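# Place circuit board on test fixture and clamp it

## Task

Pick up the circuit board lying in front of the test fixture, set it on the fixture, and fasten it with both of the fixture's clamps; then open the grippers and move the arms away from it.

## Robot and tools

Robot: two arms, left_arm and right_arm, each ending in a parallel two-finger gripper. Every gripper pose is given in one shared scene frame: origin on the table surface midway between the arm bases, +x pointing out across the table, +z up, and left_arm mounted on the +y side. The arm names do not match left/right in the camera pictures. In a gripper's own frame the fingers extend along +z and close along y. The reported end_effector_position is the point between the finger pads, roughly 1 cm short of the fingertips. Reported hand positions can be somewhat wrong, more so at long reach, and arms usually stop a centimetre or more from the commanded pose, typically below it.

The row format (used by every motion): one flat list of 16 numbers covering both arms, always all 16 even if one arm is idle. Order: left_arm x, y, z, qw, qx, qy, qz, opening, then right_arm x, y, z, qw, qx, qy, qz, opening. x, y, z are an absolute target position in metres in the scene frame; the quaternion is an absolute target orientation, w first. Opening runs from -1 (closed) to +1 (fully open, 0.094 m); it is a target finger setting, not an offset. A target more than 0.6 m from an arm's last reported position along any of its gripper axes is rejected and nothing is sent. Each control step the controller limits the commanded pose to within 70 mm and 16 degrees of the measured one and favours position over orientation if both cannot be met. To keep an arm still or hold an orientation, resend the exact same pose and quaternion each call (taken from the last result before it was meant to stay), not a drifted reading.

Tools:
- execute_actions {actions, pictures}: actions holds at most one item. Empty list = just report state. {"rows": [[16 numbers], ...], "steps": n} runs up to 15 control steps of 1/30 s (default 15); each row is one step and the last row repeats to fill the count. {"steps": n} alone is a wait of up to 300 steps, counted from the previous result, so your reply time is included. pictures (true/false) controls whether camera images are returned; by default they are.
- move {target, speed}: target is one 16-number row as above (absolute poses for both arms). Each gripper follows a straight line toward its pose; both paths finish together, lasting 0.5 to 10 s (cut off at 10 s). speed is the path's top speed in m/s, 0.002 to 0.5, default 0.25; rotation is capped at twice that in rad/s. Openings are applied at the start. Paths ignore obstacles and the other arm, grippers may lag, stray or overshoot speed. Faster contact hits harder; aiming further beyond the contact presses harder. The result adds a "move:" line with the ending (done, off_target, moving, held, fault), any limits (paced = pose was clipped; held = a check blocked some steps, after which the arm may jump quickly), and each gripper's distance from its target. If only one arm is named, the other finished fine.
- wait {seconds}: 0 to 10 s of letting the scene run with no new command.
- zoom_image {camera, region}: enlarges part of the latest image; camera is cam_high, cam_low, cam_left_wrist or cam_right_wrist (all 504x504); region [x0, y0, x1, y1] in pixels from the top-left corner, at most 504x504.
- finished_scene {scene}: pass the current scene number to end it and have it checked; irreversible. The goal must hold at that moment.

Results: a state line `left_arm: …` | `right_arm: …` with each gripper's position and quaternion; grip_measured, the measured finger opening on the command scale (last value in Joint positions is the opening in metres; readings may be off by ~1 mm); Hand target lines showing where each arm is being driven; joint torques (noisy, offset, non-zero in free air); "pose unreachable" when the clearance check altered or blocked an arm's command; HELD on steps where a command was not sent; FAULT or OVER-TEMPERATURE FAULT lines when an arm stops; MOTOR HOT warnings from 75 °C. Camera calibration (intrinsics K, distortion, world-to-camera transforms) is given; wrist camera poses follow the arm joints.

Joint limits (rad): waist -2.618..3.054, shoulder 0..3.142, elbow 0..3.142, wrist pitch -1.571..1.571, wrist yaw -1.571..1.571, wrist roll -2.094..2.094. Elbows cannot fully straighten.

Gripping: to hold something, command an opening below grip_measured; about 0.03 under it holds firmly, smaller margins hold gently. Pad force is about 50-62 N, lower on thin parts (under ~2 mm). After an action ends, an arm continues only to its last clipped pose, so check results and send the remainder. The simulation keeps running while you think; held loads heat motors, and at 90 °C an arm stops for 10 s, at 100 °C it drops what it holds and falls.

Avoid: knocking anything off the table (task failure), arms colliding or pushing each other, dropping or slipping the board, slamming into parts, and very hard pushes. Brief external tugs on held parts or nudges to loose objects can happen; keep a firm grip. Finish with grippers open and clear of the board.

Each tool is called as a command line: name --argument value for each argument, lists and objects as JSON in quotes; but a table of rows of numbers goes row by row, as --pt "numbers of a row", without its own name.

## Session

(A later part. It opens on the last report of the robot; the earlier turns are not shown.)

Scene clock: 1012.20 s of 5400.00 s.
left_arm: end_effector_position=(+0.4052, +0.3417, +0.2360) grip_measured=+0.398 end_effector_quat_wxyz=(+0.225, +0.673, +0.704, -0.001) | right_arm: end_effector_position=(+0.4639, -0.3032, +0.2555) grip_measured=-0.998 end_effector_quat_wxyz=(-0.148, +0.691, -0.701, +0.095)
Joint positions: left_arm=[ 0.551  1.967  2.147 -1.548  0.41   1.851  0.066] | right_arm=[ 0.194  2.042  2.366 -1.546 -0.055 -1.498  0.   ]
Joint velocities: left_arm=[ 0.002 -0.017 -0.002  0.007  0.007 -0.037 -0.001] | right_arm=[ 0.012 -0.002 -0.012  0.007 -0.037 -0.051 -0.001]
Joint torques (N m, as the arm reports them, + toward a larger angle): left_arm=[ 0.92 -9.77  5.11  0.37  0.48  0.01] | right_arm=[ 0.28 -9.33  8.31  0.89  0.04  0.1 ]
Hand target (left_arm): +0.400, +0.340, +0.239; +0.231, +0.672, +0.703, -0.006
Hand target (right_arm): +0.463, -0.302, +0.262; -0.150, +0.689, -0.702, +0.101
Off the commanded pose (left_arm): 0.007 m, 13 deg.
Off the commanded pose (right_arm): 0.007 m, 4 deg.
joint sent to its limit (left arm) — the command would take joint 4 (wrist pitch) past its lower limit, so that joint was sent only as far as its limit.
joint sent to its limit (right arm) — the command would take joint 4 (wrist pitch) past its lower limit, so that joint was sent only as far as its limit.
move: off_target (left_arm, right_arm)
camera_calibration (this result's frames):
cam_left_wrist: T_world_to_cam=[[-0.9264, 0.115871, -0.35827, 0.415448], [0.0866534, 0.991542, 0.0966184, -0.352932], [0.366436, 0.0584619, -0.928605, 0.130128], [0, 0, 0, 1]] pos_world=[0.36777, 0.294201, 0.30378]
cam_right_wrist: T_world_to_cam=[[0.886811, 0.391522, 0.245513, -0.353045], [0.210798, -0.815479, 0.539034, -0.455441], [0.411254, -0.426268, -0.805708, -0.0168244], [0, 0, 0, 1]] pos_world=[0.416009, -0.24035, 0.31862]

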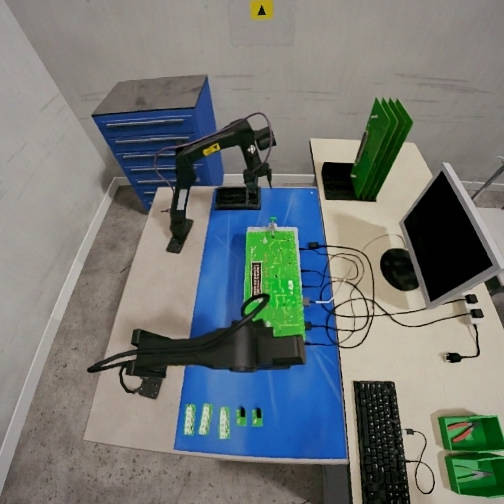

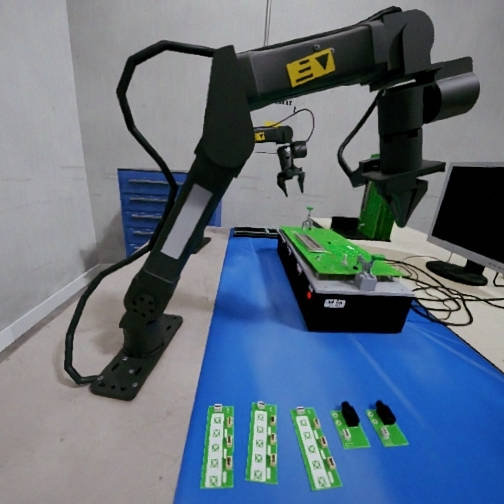

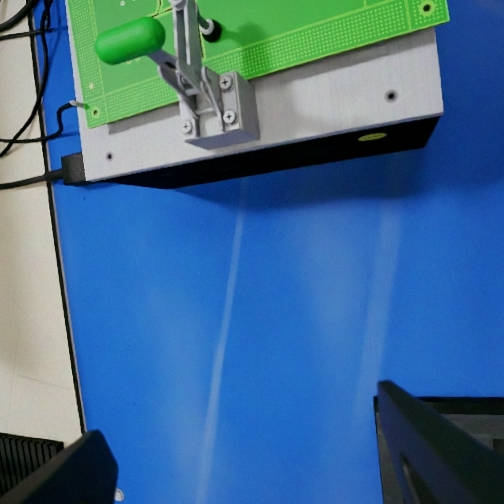

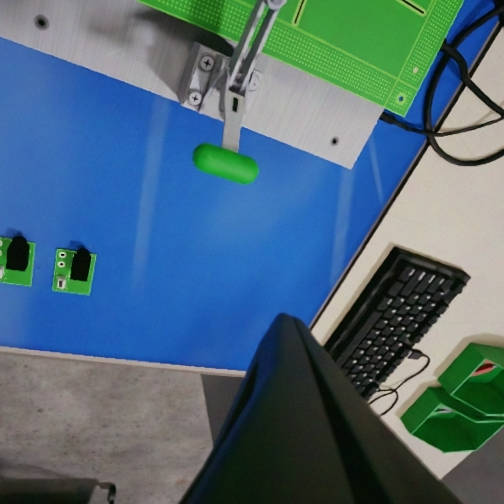

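move --target '[0.40,0.34,0.24,0.17,0.686,0.686,-0.1,0.4,0.36,-0.255,0.22,0.609,0,0.793,0,1]' --speed 0.2

move --target '[0.40,0.34,0.24,0.17,0.686,0.686,-0.1,0.4,0.40,-0.255,0.155,0.609,0,0.793,0,1]' --speed 0.1

Scene clock: 1045.97 s of 5400.00 s.
left_arm: end_effector_position=(+0.4053, +0.3417, +0.2360) grip_measured=+0.398 end_effector_quat_wxyz=(+0.225, +0.673, +0.704, -0.001) | right_arm: end_effector_position=(+0.3632, -0.2527, +0.2229) grip_measured=+0.999 end_effector_quat_wxyz=(+0.607, +0.000, +0.794, +0.006)
Joint positions: left_arm=[ 0.551  1.967  2.147 -1.548  0.409  1.851  0.066] | right_arm=[0.597 0.953 0.538 0.124 0.425 0.133 0.094]
Joint velocities: left_arm=[-0.002 -0.007 -0.017 -0.037  0.007  0.037  0.   ] | right_arm=[-0.002  0.007  0.022  0.037  0.066  0.007  0.   ]
Joint torques (N m, as the arm reports them, + toward a larger angle): left_arm=[  0.62 -10.08   4.78   0.44   0.5    0.03] | right_arm=[ 0.45 -3.47  6.38  2.06  0.2   0.11]
Hand target (left_arm): +0.400, +0.340, +0.239; +0.231, +0.672, +0.703, -0.006
Hand target (right_arm): +0.359, -0.254, +0.222; +0.610, +0.005, +0.792, +0.007
Off the commanded pose (left_arm): 0.007 m, 13 deg.
Off the commanded pose (right_arm): 0.005 m, 1 deg.
joint sent to its limit (left arm) — the command would take joint 4 (wrist pitch) past its lower limit, so that joint was sent only as far as its limit.
After step 90, 25.80 s passed at rest.
move: off_target (left_arm)
camera_calibration (this result's frames):
cam_left_wrist: T_world_to_cam=[[-0.926329, 0.115974, -0.358419, 0.415465], [0.0865559, 0.991502, 0.0971194, -0.353093], [0.366637, 0.0589412, -0.928495, 0.12982], [0, 0, 0, 1]] pos_world=[0.367823, 0.294257, 0.30374]
cam_right_wrist: T_world_to_cam=[[0.209099, -0.908621, 0.361504, -0.383789], [-0.674655, -0.401648, -0.61929, 0.308883], [0.707897, -0.114398, -0.69699, -0.0333704], [0, 0, 0, 1]] pos_world=[0.312262, -0.228474, 0.306771]

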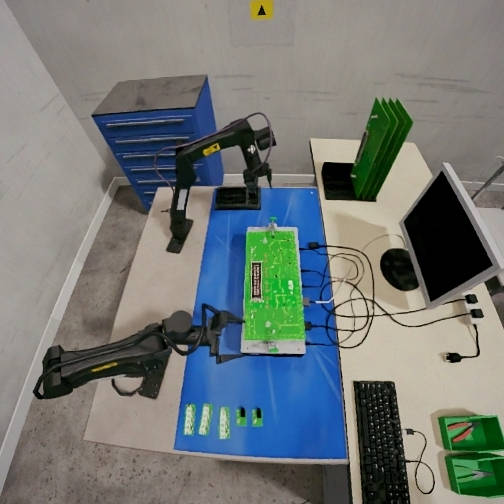

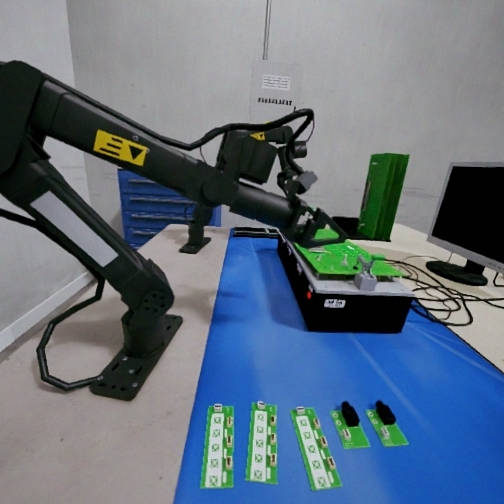

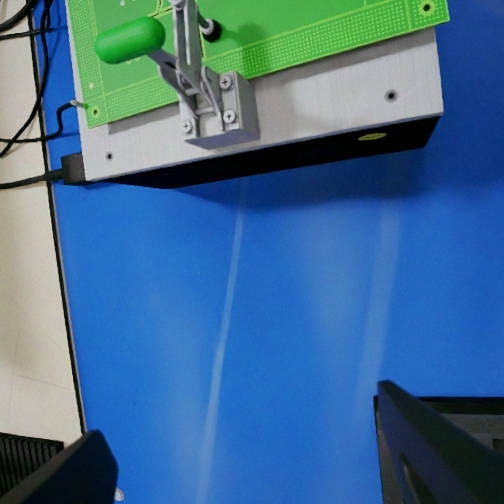

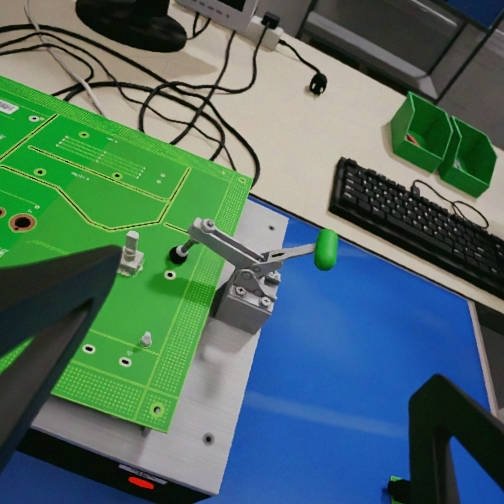

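Scene clock: 1047.73 s of 5400.00 s.
left_arm: end_effector_position=(+0.4053, +0.3417, +0.2360) grip_measured=+0.398 end_effector_quat_wxyz=(+0.225, +0.673, +0.704, -0.001) | right_arm: end_effector_position=(+0.4011, -0.2526, +0.1669) grip_measured=+0.999 end_effector_quat_wxyz=(+0.619, +0.005, +0.785, +0.006)
Joint positions: left_arm=[ 0.551  1.967  2.147 -1.548  0.409  1.851  0.066] | right_arm=[0.53  1.272 0.42  0.599 0.37  0.109 0.094]
Joint velocities: left_arm=[-0.002  0.007  0.002  0.007  0.066 -0.051 -0.   ] | right_arm=[ 0.027  0.007  0.007  0.007 -0.037 -0.037  0.   ]
Joint torques (N m, as the arm reports them, + toward a larger angle): left_arm=[ 0.78 -9.7   5.06  0.38  0.49  0.04] | right_arm=[-0.74 -2.73  5.46  2.08 -0.03 -0.05]
Hand target (left_arm): +0.400, +0.340, +0.239; +0.231, +0.672, +0.703, -0.006
Hand target (right_arm): +0.399, -0.256, +0.155; +0.609, +0.000, +0.793, +0.000
Off the commanded pose (left_arm): 0.007 m, 13 deg.
Off the commanded pose (right_arm): 0.012 m, 2 deg.
joint sent to its limit (left arm) — the command would take joint 4 (wrist pitch) past its lower limit, so that joint was sent only as far as its limit.
move: off_target (left_arm, right_arm)
camera_calibration (this result's frames):
cam_left_wrist: T_world_to_cam=[[-0.926329, 0.115974, -0.358419, 0.415465], [0.0865559, 0.991502, 0.0971194, -0.353093], [0.366637, 0.0589412, -0.928495, 0.12982], [0, 0, 0, 1]] pos_world=[0.367823, 0.294257, 0.30374]
cam_right_wrist: T_world_to_cam=[[0.190288, -0.912288, 0.362659, -0.364943], [-0.659433, -0.392441, -0.6412, 0.299674], [0.727281, -0.117137, -0.67627, -0.111181], [0, 0, 0, 1]] pos_world=[0.347919, -0.228353, 0.249313]

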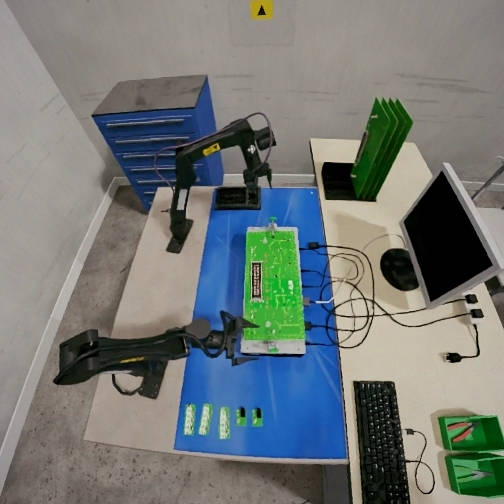

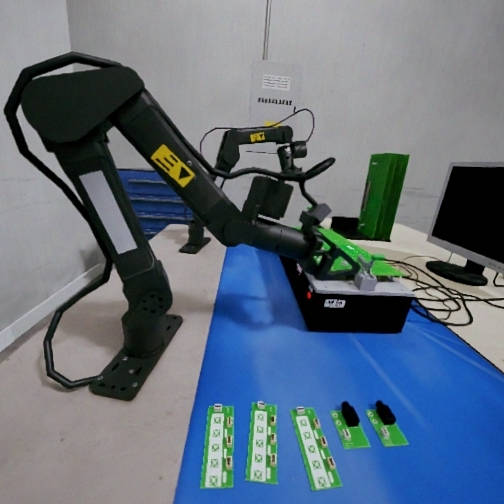

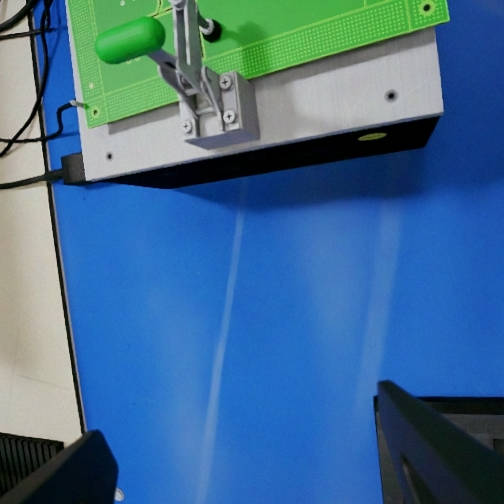

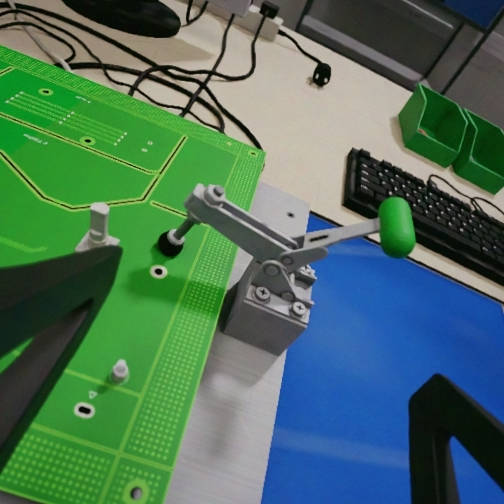

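move --target '[0.40,0.34,0.24,0.17,0.686,0.686,-0.1,0.4,0.40,-0.222,0.22,0.68,0,0.733,0,-1]' --speed 0.15

move --target '[0.40,0.34,0.24,0.17,0.686,0.686,-0.1,0.4,0.49,-0.222,0.215,0.68,0,0.733,0,-1]' --speed 0.15

move --target '[0.40,0.34,0.24,0.17,0.686,0.686,-0.1,0.4,0.49,-0.222,0.14,0.68,0,0.733,0,-1]' --speed 0.04

Scene clock: 1062.43 s of 5400.00 s.
left_arm: end_effector_position=(+0.4053, +0.3417, +0.2360) grip_measured=+0.398 end_effector_quat_wxyz=(+0.225, +0.673, +0.704, -0.001) | right_arm: end_effector_position=(+0.3973, -0.2250, +0.2012) grip_measured=-0.998 end_effector_quat_wxyz=(+0.665, -0.006, +0.747, -0.002)
Joint positions: left_arm=[ 0.551  1.967  2.147 -1.548  0.409  1.851  0.066] | right_arm=[0.656 1.272 0.444 0.695 0.502 0.054 0.   ]
Joint velocities: left_arm=[ 0.007 -0.007  0.007  0.051  0.007 -0.022  0.   ] | right_arm=[-0.002  0.002  0.012 -0.007  0.007 -0.007 -0.001]
Joint torques (N m, as the arm reports them, + toward a larger angle): left_arm=[ 0.45 -9.93  4.87  0.42  0.48  0.02] | right_arm=[ 0.44 -4.48  9.38  2.04  0.2  -0.06]
Hand target (left_arm): +0.400, +0.340, +0.239; +0.231, +0.672, +0.703, -0.006
Hand target (right_arm): +0.400, -0.222, +0.220; +0.680, +0.000, +0.733, +0.002
Off the commanded pose (left_arm): 0.007 m, 13 deg.
Off the commanded pose (right_arm): 0.019 m, 2 deg.
joint sent to its limit (left arm) — the command would take joint 4 (wrist pitch) past its lower limit, so that joint was sent only as far as its limit.
After step 90, 10.50 s passed at rest.
move: off_target (left_arm, right_arm)
camera_calibration (this result's frames):
cam_left_wrist: T_world_to_cam=[[-0.926329, 0.115974, -0.358419, 0.415465], [0.0865559, 0.991502, 0.0971194, -0.353093], [0.366637, 0.0589412, -0.928495, 0.12982], [0, 0, 0, 1]] pos_world=[0.367823, 0.294257, 0.30374]
cam_right_wrist: T_world_to_cam=[[0.150511, -0.901572, 0.405605, -0.341913], [-0.576093, -0.413405, -0.705134, 0.305079], [0.803407, -0.127536, -0.581611, -0.133588], [0, 0, 0, 1]] pos_world=[0.334541, -0.199175, 0.276106]

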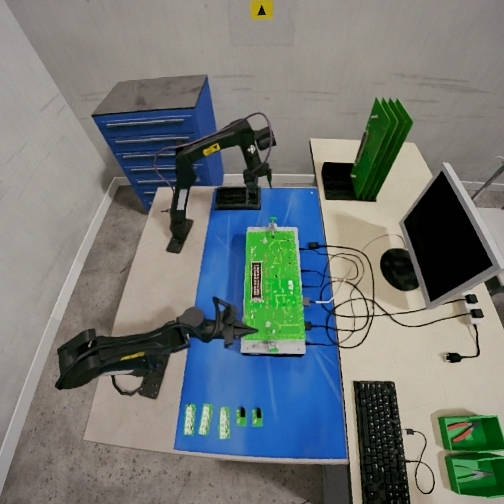

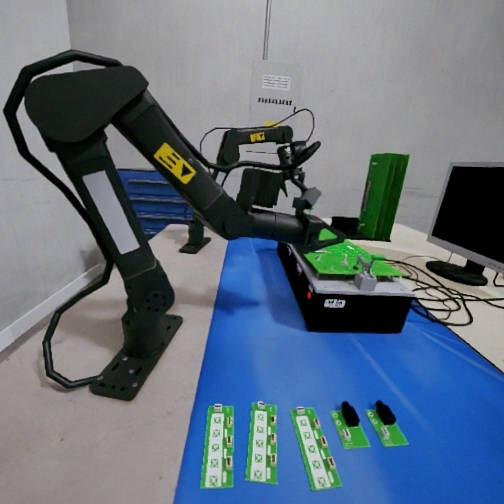

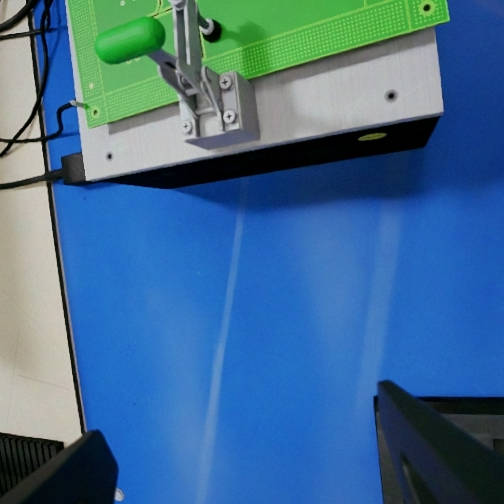

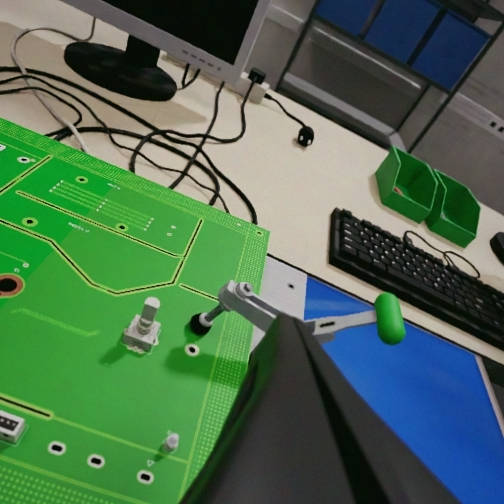

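Scene clock: 1063.57 s of 5400.00 s.
left_arm: end_effector_position=(+0.4053, +0.3417, +0.2360) grip_measured=+0.398 end_effector_quat_wxyz=(+0.225, +0.673, +0.704, -0.001) | right_arm: end_effector_position=(+0.4819, -0.2241, +0.2041) grip_measured=-0.998 end_effector_quat_wxyz=(+0.672, +0.001, +0.741, -0.002)
Joint positions: left_arm=[ 0.551  1.967  2.147 -1.548  0.409  1.851  0.066] | right_arm=[0.526 1.604 0.711 0.788 0.382 0.037 0.   ]
Joint velocities: left_arm=[-0.007  0.007 -0.012 -0.037 -0.051  0.051 -0.   ] | right_arm=[-0.002  0.002 -0.007 -0.066 -0.022 -0.081  0.   ]
Joint torques (N m, as the arm reports them, + toward a larger angle): left_arm=[ 0.63 -9.96  5.04  0.41  0.47 -0.01] | right_arm=[-0.63 -5.53  9.33  2.11 -0.03 -0.04]
Hand target (left_arm): +0.400, +0.340, +0.239; +0.231, +0.672, +0.703, -0.006
Hand target (right_arm): +0.489, -0.223, +0.214; +0.680, +0.000, +0.733, +0.001
Off the commanded pose (left_arm): 0.007 m, 13 deg.
Off the commanded pose (right_arm): 0.014 m, 1 deg.
joint sent to its limit (left arm) — the command would take joint 4 (wrist pitch) past its lower limit, so that joint was sent only as far as its limit.
move: off_target (left_arm, right_arm)
camera_calibration (this result's frames):
cam_left_wrist: T_world_to_cam=[[-0.926329, 0.115974, -0.358419, 0.415465], [0.0865559, 0.991502, 0.0971194, -0.353093], [0.366637, 0.0589412, -0.928495, 0.12982], [0, 0, 0, 1]] pos_world=[0.367823, 0.294257, 0.30374]
cam_right_wrist: T_world_to_cam=[[0.134236, -0.90616, 0.401067, -0.347277], [-0.567688, -0.402055, -0.718388, 0.357407], [0.812226, -0.131247, -0.568386, -0.207491], [0, 0, 0, 1]] pos_world=[0.418042, -0.198224, 0.278104]

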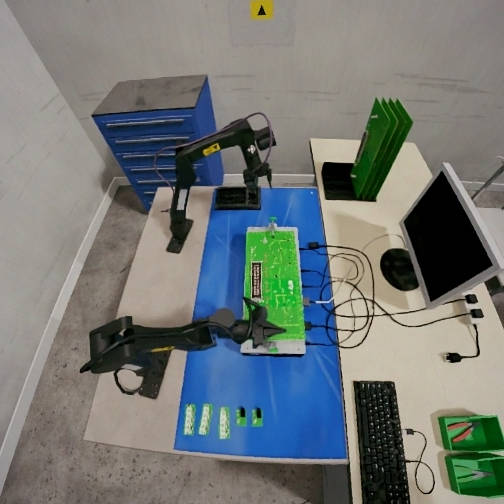

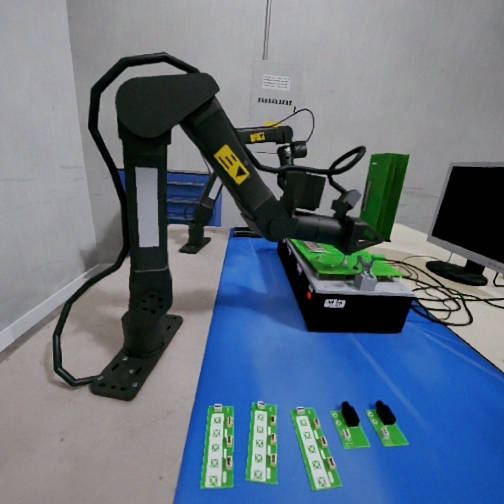

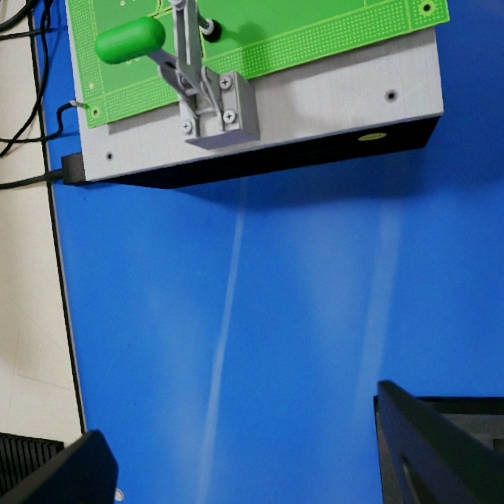

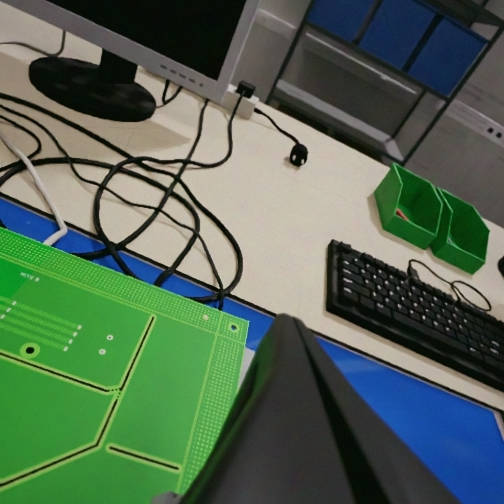

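Scene clock: 1066.73 s of 5400.00 s.
left_arm: end_effector_position=(+0.4053, +0.3417, +0.2360) grip_measured=+0.398 end_effector_quat_wxyz=(+0.225, +0.673, +0.704, -0.001) | right_arm: end_effector_position=(+0.4894, -0.2204, +0.1922) grip_measured=-0.998 end_effector_quat_wxyz=(+0.732, +0.022, +0.681, +0.024)
Joint positions: left_arm=[ 0.551  1.967  2.147 -1.548  0.409  1.851  0.066] | right_arm=[0.526 1.815 0.654 1.238 0.378 0.037 0.   ]
Joint velocities: left_arm=[-0.002 -0.012  0.007 -0.066 -0.095 -0.022 -0.001] | right_arm=[-0.022  0.007 -0.007  0.037  0.051 -0.081 -0.001]
Joint torques (N m, as the arm reports them, + toward a larger angle): left_arm=[ 0.66 -9.9   4.67  0.41  0.47  0.01] | right_arm=[-0.45 -4.48  3.05  1.16 -0.06 -0.04]
Hand target (left_arm): +0.400, +0.340, +0.239; +0.231, +0.672, +0.703, -0.006
Hand target (right_arm): +0.485, -0.224, +0.142; +0.681, +0.000, +0.733, +0.001
Off the commanded pose (left_arm): 0.007 m, 13 deg.
Off the commanded pose (right_arm): 0.052 m, 9 deg.
joint sent to its limit (left arm) — the command would take joint 4 (wrist pitch) past its lower limit, so that joint was sent only as far as its limit.
move: off_target (left_arm, right_arm)
camera_calibration (this result's frames):
cam_left_wrist: T_world_to_cam=[[-0.926329, 0.115974, -0.358419, 0.415465], [0.0865559, 0.991502, 0.0971194, -0.353093], [0.366637, 0.0589412, -0.928495, 0.12982], [0, 0, 0, 1]] pos_world=[0.367823, 0.294257, 0.30374]
cam_right_wrist: T_world_to_cam=[[0.0731718, -0.931423, 0.356506, -0.307291], [-0.434288, -0.351551, -0.829341, 0.321794], [0.897797, -0.094142, -0.430229, -0.280151], [0, 0, 0, 1]] pos_world=[0.413755, -0.199465, 0.255899]

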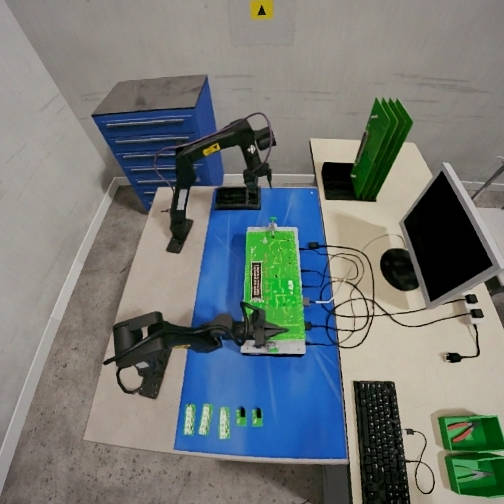

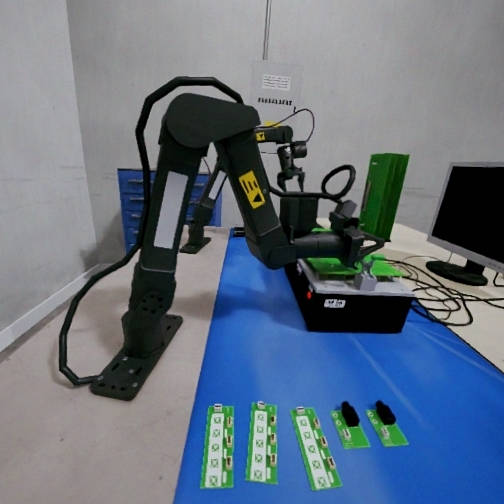

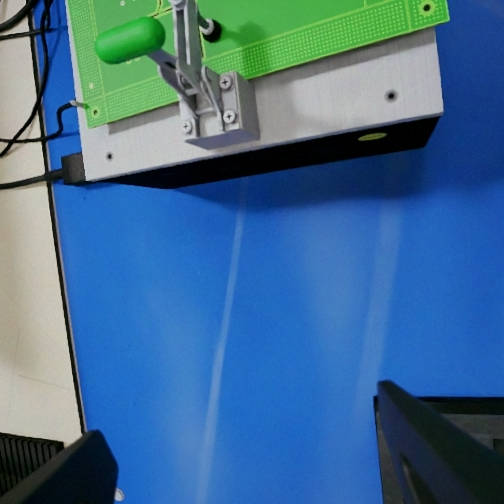

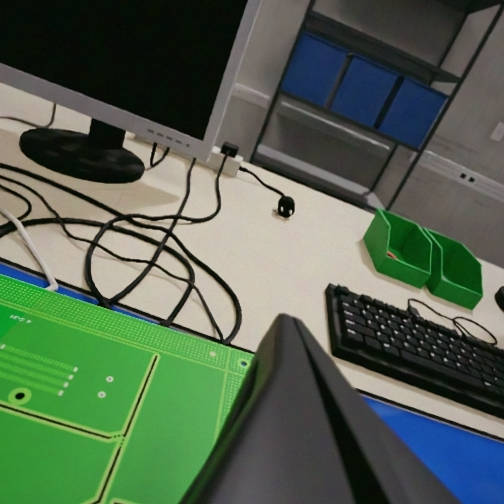

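move --target '[0.40,0.34,0.24,0.17,0.686,0.686,-0.1,0.4,0.40,-0.33,0.27,0.6,-0.25,0.7,0.2,-0.5]' --speed 0.15

move --target '[0.50,-0.10,0.21,0.25,0.68,0.68,-0.1,-1,0.455,-0.37,0.19,0.53,-0.46,0.63,0.33,-0.5]' --speed 0.15

Scene clock: 1090.07 s of 5400.00 s.
left_arm: end_effector_position=(+0.4053, +0.3417, +0.2360) grip_measured=+0.398 end_effector_quat_wxyz=(+0.225, +0.673, +0.704, -0.001) | right_arm: end_effector_position=(+0.4017, -0.3277, +0.2573) grip_measured=-0.502 end_effector_quat_wxyz=(+0.605, -0.247, +0.728, +0.207)
Joint positions: left_arm=[ 0.551  1.967  2.147 -1.548  0.409  1.851  0.066] | right_arm=[-0.257  1.28   0.813  0.105 -1.03  -0.311  0.023]
Joint velocities: left_arm=[-0.002  0.007 -0.007 -0.007  0.037 -0.022 -0.   ] | right_arm=[-0.022  0.002  0.002 -0.095  0.007 -0.095 -0.001]
Joint torques (N m, as the arm reports them, + toward a larger angle): left_arm=[ 0.7  -9.87  5.1   0.42  0.49  0.04] | right_arm=[-0.57 -4.55 10.24  1.46 -0.24 -0.09]
Hand target (left_arm): +0.400, +0.340, +0.239; +0.231, +0.672, +0.703, -0.006
Hand target (right_arm): +0.402, -0.329, +0.270; +0.611, -0.255, +0.721, +0.204
Off the commanded pose (left_arm): 0.007 m, 13 deg.
Off the commanded pose (right_arm): 0.013 m, 2 deg.
joint sent to its limit (left arm) — the command would take joint 4 (wrist pitch) past its lower limit, so that joint was sent only as far as its limit.
After step 90, 17.27 s passed at rest.
move: off_target (left_arm, right_arm)
camera_calibration (this result's frames):
cam_left_wrist: T_world_to_cam=[[-0.926329, 0.115974, -0.358419, 0.415465], [0.0865559, 0.991502, 0.0971194, -0.353093], [0.366637, 0.0589412, -0.928495, 0.12982], [0, 0, 0, 1]] pos_world=[0.367823, 0.294257, 0.30374]
cam_right_wrist: T_world_to_cam=[[0.689026, -0.61505, 0.38335, -0.574567], [-0.25143, -0.698961, -0.669505, 0.0715416], [0.679725, 0.36492, -0.636244, 0.107532], [0, 0, 0, 1]] pos_world=[0.340787, -0.342623, 0.336574]

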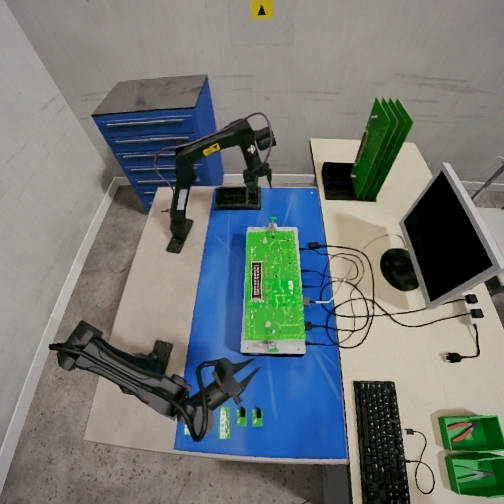

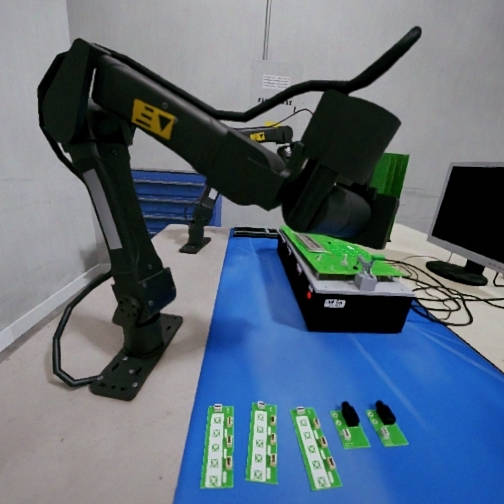

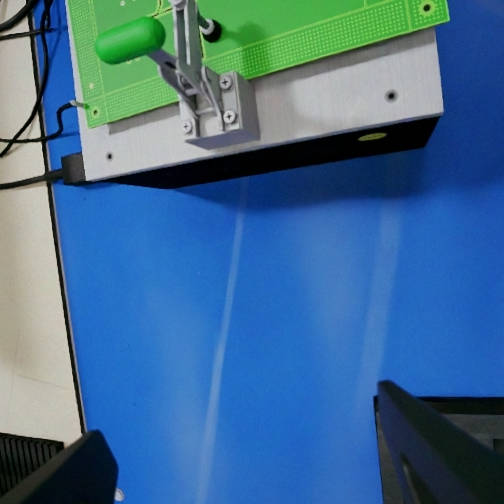

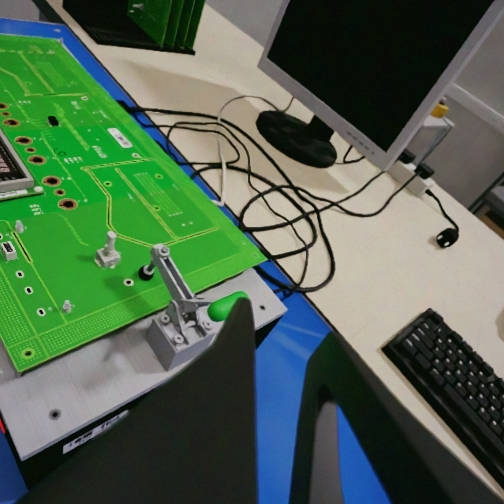

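Scene clock: 1093.83 s of 5400.00 s.
left_arm: end_effector_position=(+0.5054, -0.0995, +0.2137) grip_measured=-0.982 end_effector_quat_wxyz=(+0.366, +0.648, +0.664, -0.080) | right_arm: end_effector_position=(+0.4483, -0.3628, +0.1831) grip_measured=-0.502 end_effector_quat_wxyz=(+0.520, -0.460, +0.642, +0.325)
Joint positions: left_arm=[-0.363  2.543  2.833 -1.143  0.303  0.887  0.001] | right_arm=[-0.342  2.212  1.821 -1.546 -1.303 -2.012  0.023]
Joint velocities: left_arm=[ 0.012  0.002 -0.007  0.022 -0.051 -0.066  0.001] | right_arm=[ 0.002  0.012  0.012 -0.066  0.037 -0.051  0.001]
Joint torques (N m, as the arm reports them, + toward a larger angle): left_arm=[  0.22 -11.83   7.77   1.2    0.15  -0.15] | right_arm=[ -0.63 -10.09   8.33  -0.16  -0.55  -0.02]
Hand target (left_arm): +0.508, -0.100, +0.210; +0.366, +0.644, +0.667, -0.082
Hand target (right_arm): +0.451, -0.368, +0.187; +0.525, -0.462, +0.640, +0.319
Off the commanded pose (left_arm): 0.007 m, 14 deg.
Off the commanded pose (right_arm): 0.012 m, 2 deg.
elbow stopped short (left arm): the move would have taken joint 3 (elbow) straighter than the controller allows; a more bent joint 3 avoids this.
joint sent to its limit (right arm) — the command would take joint 4 (wrist pitch) past its lower limit, so that joint was sent only as far as its limit.
move: off_target (left_arm, right_arm)
camera_calibration (this result's frames):
cam_left_wrist: T_world_to_cam=[[-0.874953, 0.0323389, -0.483126, 0.543791], [0.146461, 0.968704, -0.200402, 0.10892], [0.461526, -0.246101, -0.852308, 0.00387593], [0, 0, 0, 1]] pos_world=[0.458051, -0.122143, 0.287851]
cam_right_wrist: T_world_to_cam=[[0.892789, -0.13955, 0.428314, -0.526894], [0.165425, -0.782813, -0.599866, -0.221045], [0.419001, 0.606407, -0.675802, 0.253165], [0, 0, 0, 1]] pos_world=[0.400895, -0.400086, 0.264168]

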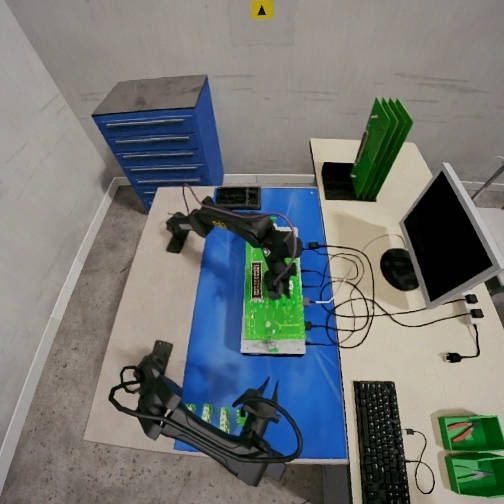

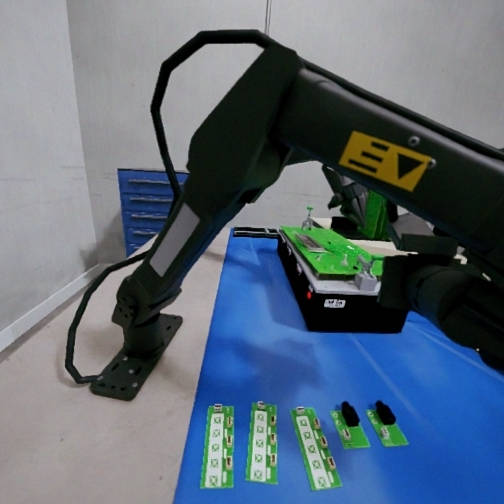

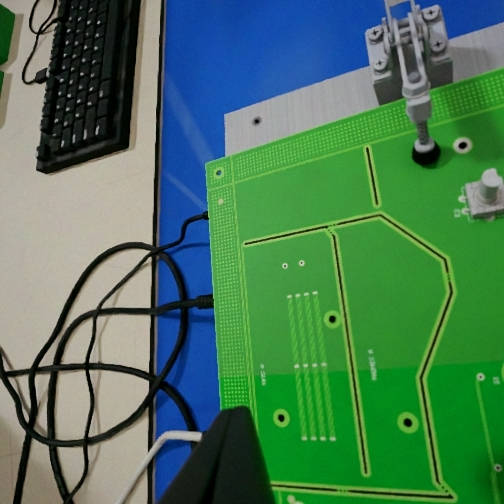

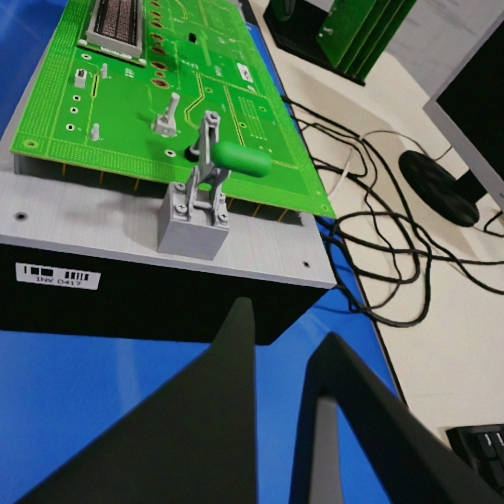

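move --target '[0.50,-0.09,0.09,0.36,0.65,0.665,-0.08,-1,0.453,-0.30,0.155,0.53,-0.46,0.63,0.33,-0.5]' --speed 0.05

move --target '[0.50,-0.09,0.07,0.36,0.65,0.665,-0.08,-1,0.455,-0.268,0.163,0.53,-0.46,0.63,0.33,-0.5]' --speed 0.04

move --target '[0.50,-0.09,0.07,0.36,0.65,0.665,-0.08,-1,0.455,-0.205,0.20,0.55,-0.49,0.59,0.33,-0.5]' --speed 0.06

Scene clock: 1103.67 s of 5400.00 s.
left_arm: end_effector_position=(+0.5144, -0.1069, +0.1404) grip_measured=-0.982 end_effector_quat_wxyz=(+0.430, +0.641, +0.632, -0.072) | right_arm: end_effector_position=(+0.4599, -0.3068, +0.1476) grip_measured=-0.502 end_effector_quat_wxyz=(+0.526, -0.462, +0.639, +0.318)
Joint positions: left_arm=[-0.36   2.284  1.96  -0.389  0.323  0.894  0.001] | right_arm=[-0.201  2.04   1.417 -0.734 -1.319 -1.432  0.023]
Joint velocities: left_arm=[-0.002  0.007  0.002 -0.037 -0.007 -0.007  0.   ] | right_arm=[ 0.002 -0.012 -0.022  0.022 -0.081  0.022 -0.002]
Joint torques (N m, as the arm reports them, + toward a larger angle): left_arm=[  0.7  -10.38   4.17   0.7    0.04   0.04] | right_arm=[  0.34 -11.88   4.64   0.73  -0.79   0.13]
Hand target (left_arm): +0.498, -0.090, +0.092; +0.360, +0.650, +0.664, -0.080
Hand target (right_arm): +0.455, -0.301, +0.155; +0.531, -0.459, +0.632, +0.328
Off the commanded pose (left_arm): 0.055 m, 9 deg.
Off the commanded pose (right_arm): 0.012 m, 2 deg.
After step 90, 3.80 s passed at rest.
move: off_target (left_arm, right_arm)
camera_calibration (this result's frames):
cam_left_wrist: T_world_to_cam=[[-0.812265, 0.00191813, -0.583286, 0.49506], [0.188497, 0.947202, -0.259379, 0.0844776], [0.551992, -0.320632, -0.76974, -0.130679], [0, 0, 0, 1]] pos_world=[0.45833, -0.122867, 0.210084]
cam_right_wrist: T_world_to_cam=[[0.884206, -0.143649, 0.44446, -0.513978], [0.17089, -0.786084, -0.594028, -0.204798], [0.434714, 0.601197, -0.670512, 0.180776], [0, 0, 0, 1]] pos_world=[0.410875, -0.343502, 0.227999]

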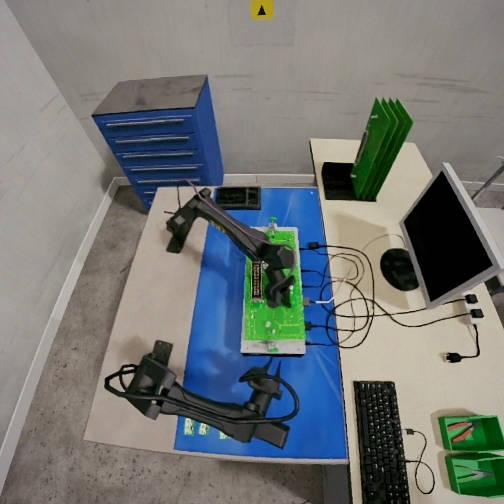

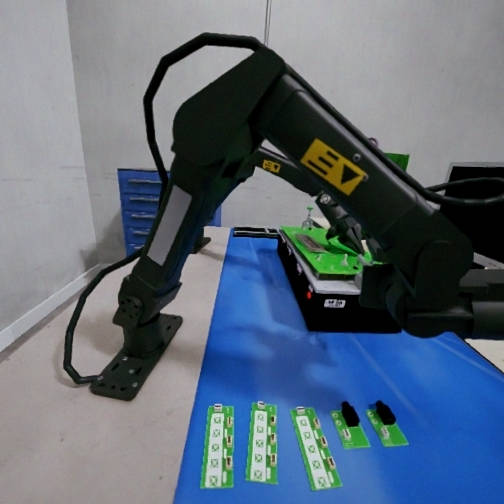

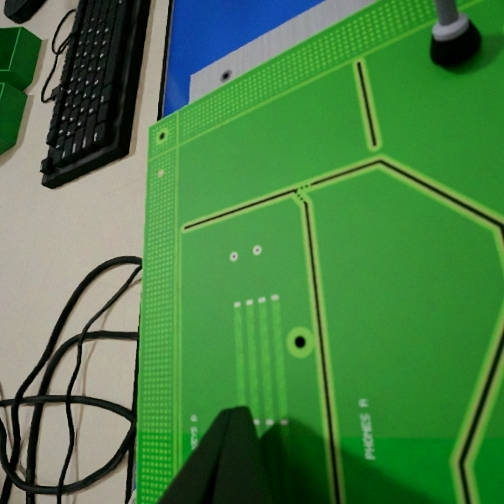

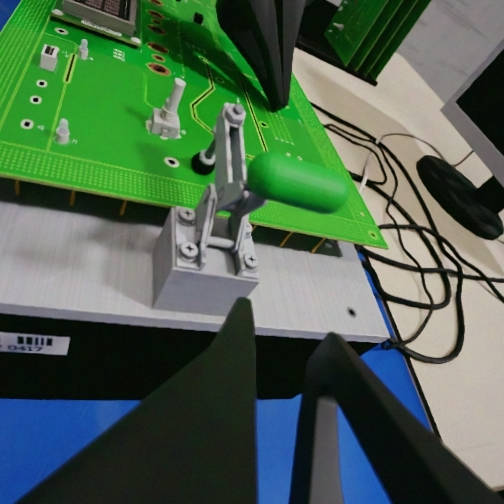

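Scene clock: 1105.87 s of 5400.00 s.
left_arm: end_effector_position=(+0.5190, -0.1101, +0.1401) grip_measured=-0.982 end_effector_quat_wxyz=(+0.449, +0.638, +0.622, -0.068) | right_arm: end_effector_position=(+0.4629, -0.2765, +0.1581) grip_measured=-0.502 end_effector_quat_wxyz=(+0.532, -0.459, +0.635, +0.321)
Joint positions: left_arm=[-0.36   2.283  1.924 -0.31   0.324  0.895  0.001] | right_arm=[-0.125  1.948  1.283 -0.392 -1.307 -1.127  0.023]
Joint velocities: left_arm=[ 0.007  0.002  0.007 -0.022  0.007  0.066 -0.001] | right_arm=[-0.012 -0.007 -0.002  0.125 -0.007  0.066 -0.   ]
Joint torques (N m, as the arm reports them, + toward a larger angle): left_arm=[ 0.79 -9.27  4.11  0.63 -0.03  0.05] | right_arm=[  0.8  -11.47   4.62   1.05  -0.64   0.09]
Hand target (left_arm): +0.499, -0.091, +0.074; +0.361, +0.650, +0.663, -0.081
Hand target (right_arm): +0.457, -0.268, +0.163; +0.531, -0.460, +0.631, +0.329
Off the commanded pose (left_arm): 0.075 m, 11 deg.
Off the commanded pose (right_arm): 0.013 m, 1 deg.
move: off_target (left_arm, right_arm)
camera_calibration (this result's frames):
cam_left_wrist: T_world_to_cam=[[-0.789519, -0.0103287, -0.61364, 0.489729], [0.200678, 0.940552, -0.274027, 0.0815136], [0.57999, -0.339493, -0.74051, -0.155148], [0, 0, 0, 1]] pos_world=[0.460277, -0.124281, 0.207965]
cam_right_wrist: T_world_to_cam=[[0.880237, -0.150903, 0.449902, -0.517958], [0.175112, -0.777882, -0.60352, -0.173414], [0.441043, 0.610023, -0.658295, 0.165796], [0, 0, 0, 1]] pos_world=[0.41317, -0.314196, 0.237514]

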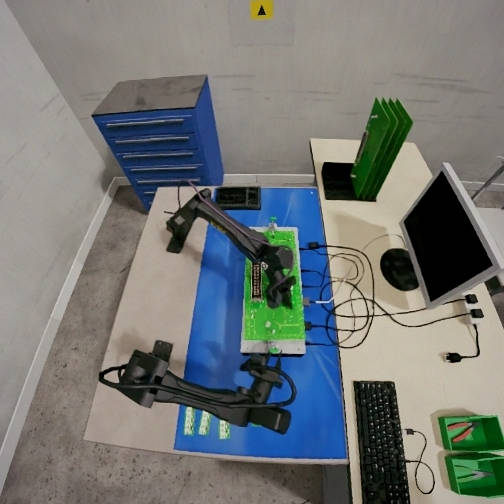

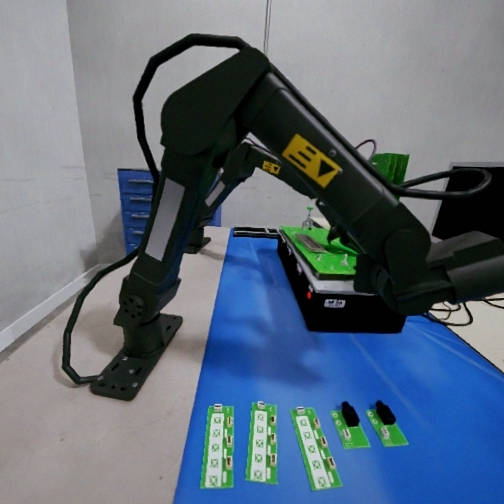

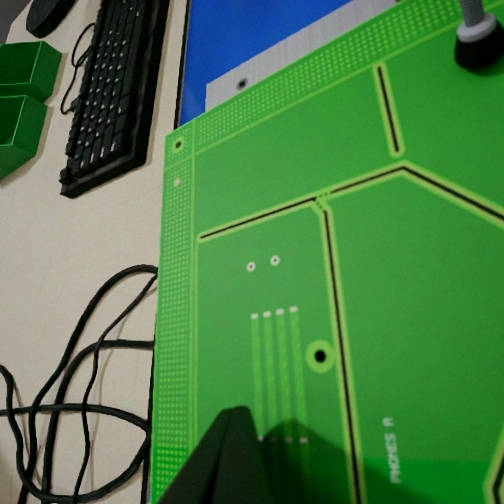

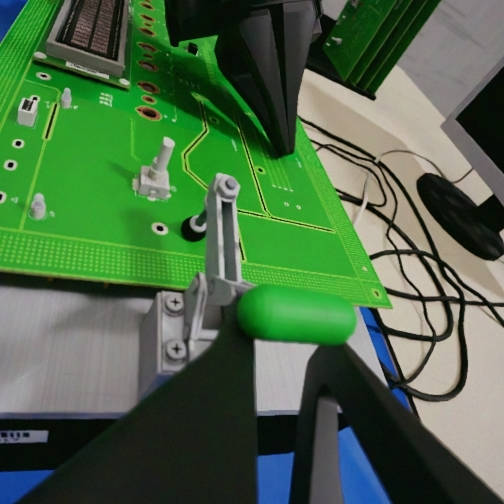

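Scene clock: 1107.77 s of 5400.00 s.
left_arm: end_effector_position=(+0.5196, -0.1103, +0.1408) grip_measured=-0.982 end_effector_quat_wxyz=(+0.452, +0.637, +0.621, -0.067) | right_arm: end_effector_position=(+0.4656, -0.2707, +0.1556) grip_measured=-0.502 end_effector_quat_wxyz=(+0.523, -0.429, +0.675, +0.295)
Joint positions: left_arm=[-0.36   2.282  1.92  -0.3    0.324  0.896  0.001] | right_arm=[-0.094  1.865  1.164 -0.163 -1.194 -0.88   0.023]
Joint velocities: left_arm=[-0.007 -0.017 -0.002 -0.037  0.007  0.022 -0.001] | right_arm=[-0.002 -0.002  0.002 -0.007 -0.007 -0.037 -0.   ]
Joint torques (N m, as the arm reports them, + toward a larger angle): left_arm=[ 0.71 -9.15  4.39  0.54  0.   -0.04] | right_arm=[  7.72 -12.89   7.68   2.04  -1.5    0.25]
Hand target (left_arm): +0.499, -0.091, +0.074; +0.361, +0.650, +0.663, -0.081
Hand target (right_arm): +0.450, -0.211, +0.198; +0.546, -0.493, +0.590, +0.333
Off the commanded pose (left_arm): 0.076 m, 12 deg.
Off the commanded pose (right_arm): 0.080 m, 13 deg.
move: off_target (left_arm, right_arm)
camera_calibration (this result's frames):
cam_left_wrist: T_world_to_cam=[[-0.785714, -0.0119283, -0.618474, 0.489105], [0.202513, 0.939758, -0.275399, 0.0809822], [0.584501, -0.341634, -0.735965, -0.158235], [0, 0, 0, 1]] pos_world=[0.460386, -0.124328, 0.208346]
cam_right_wrist: T_world_to_cam=[[0.884391, -0.221129, 0.41104, -0.533171], [0.0676921, -0.810572, -0.581714, -0.133089], [0.461811, 0.542287, -0.701894, 0.138251], [0, 0, 0, 1]] pos_world=[0.416695, -0.300749, 0.238772]

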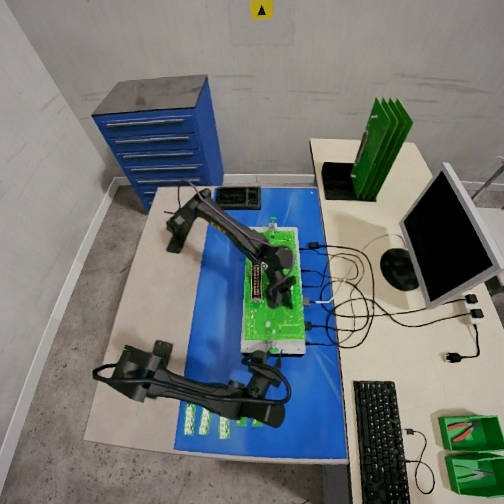

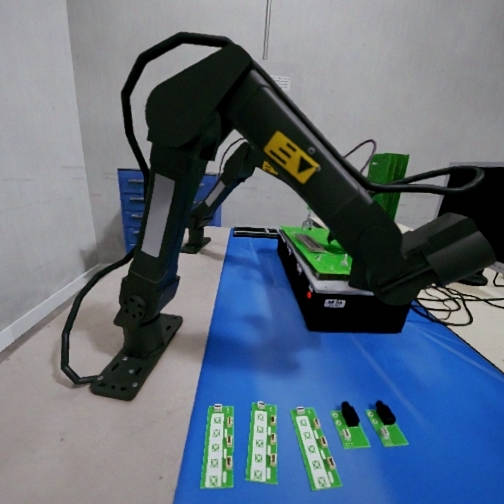

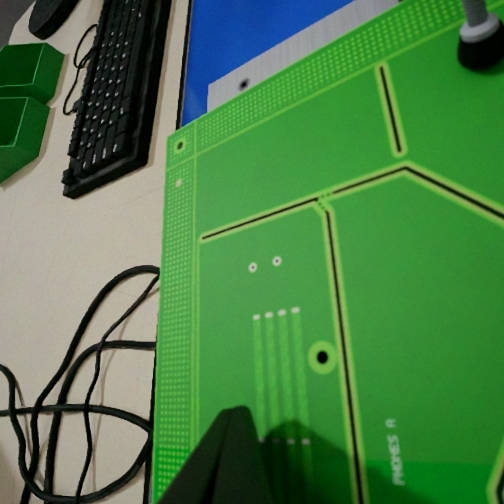

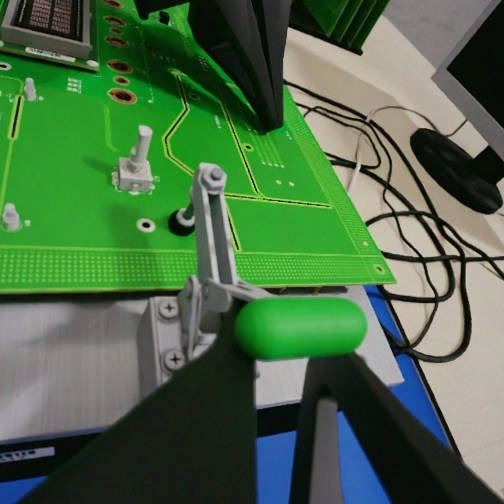

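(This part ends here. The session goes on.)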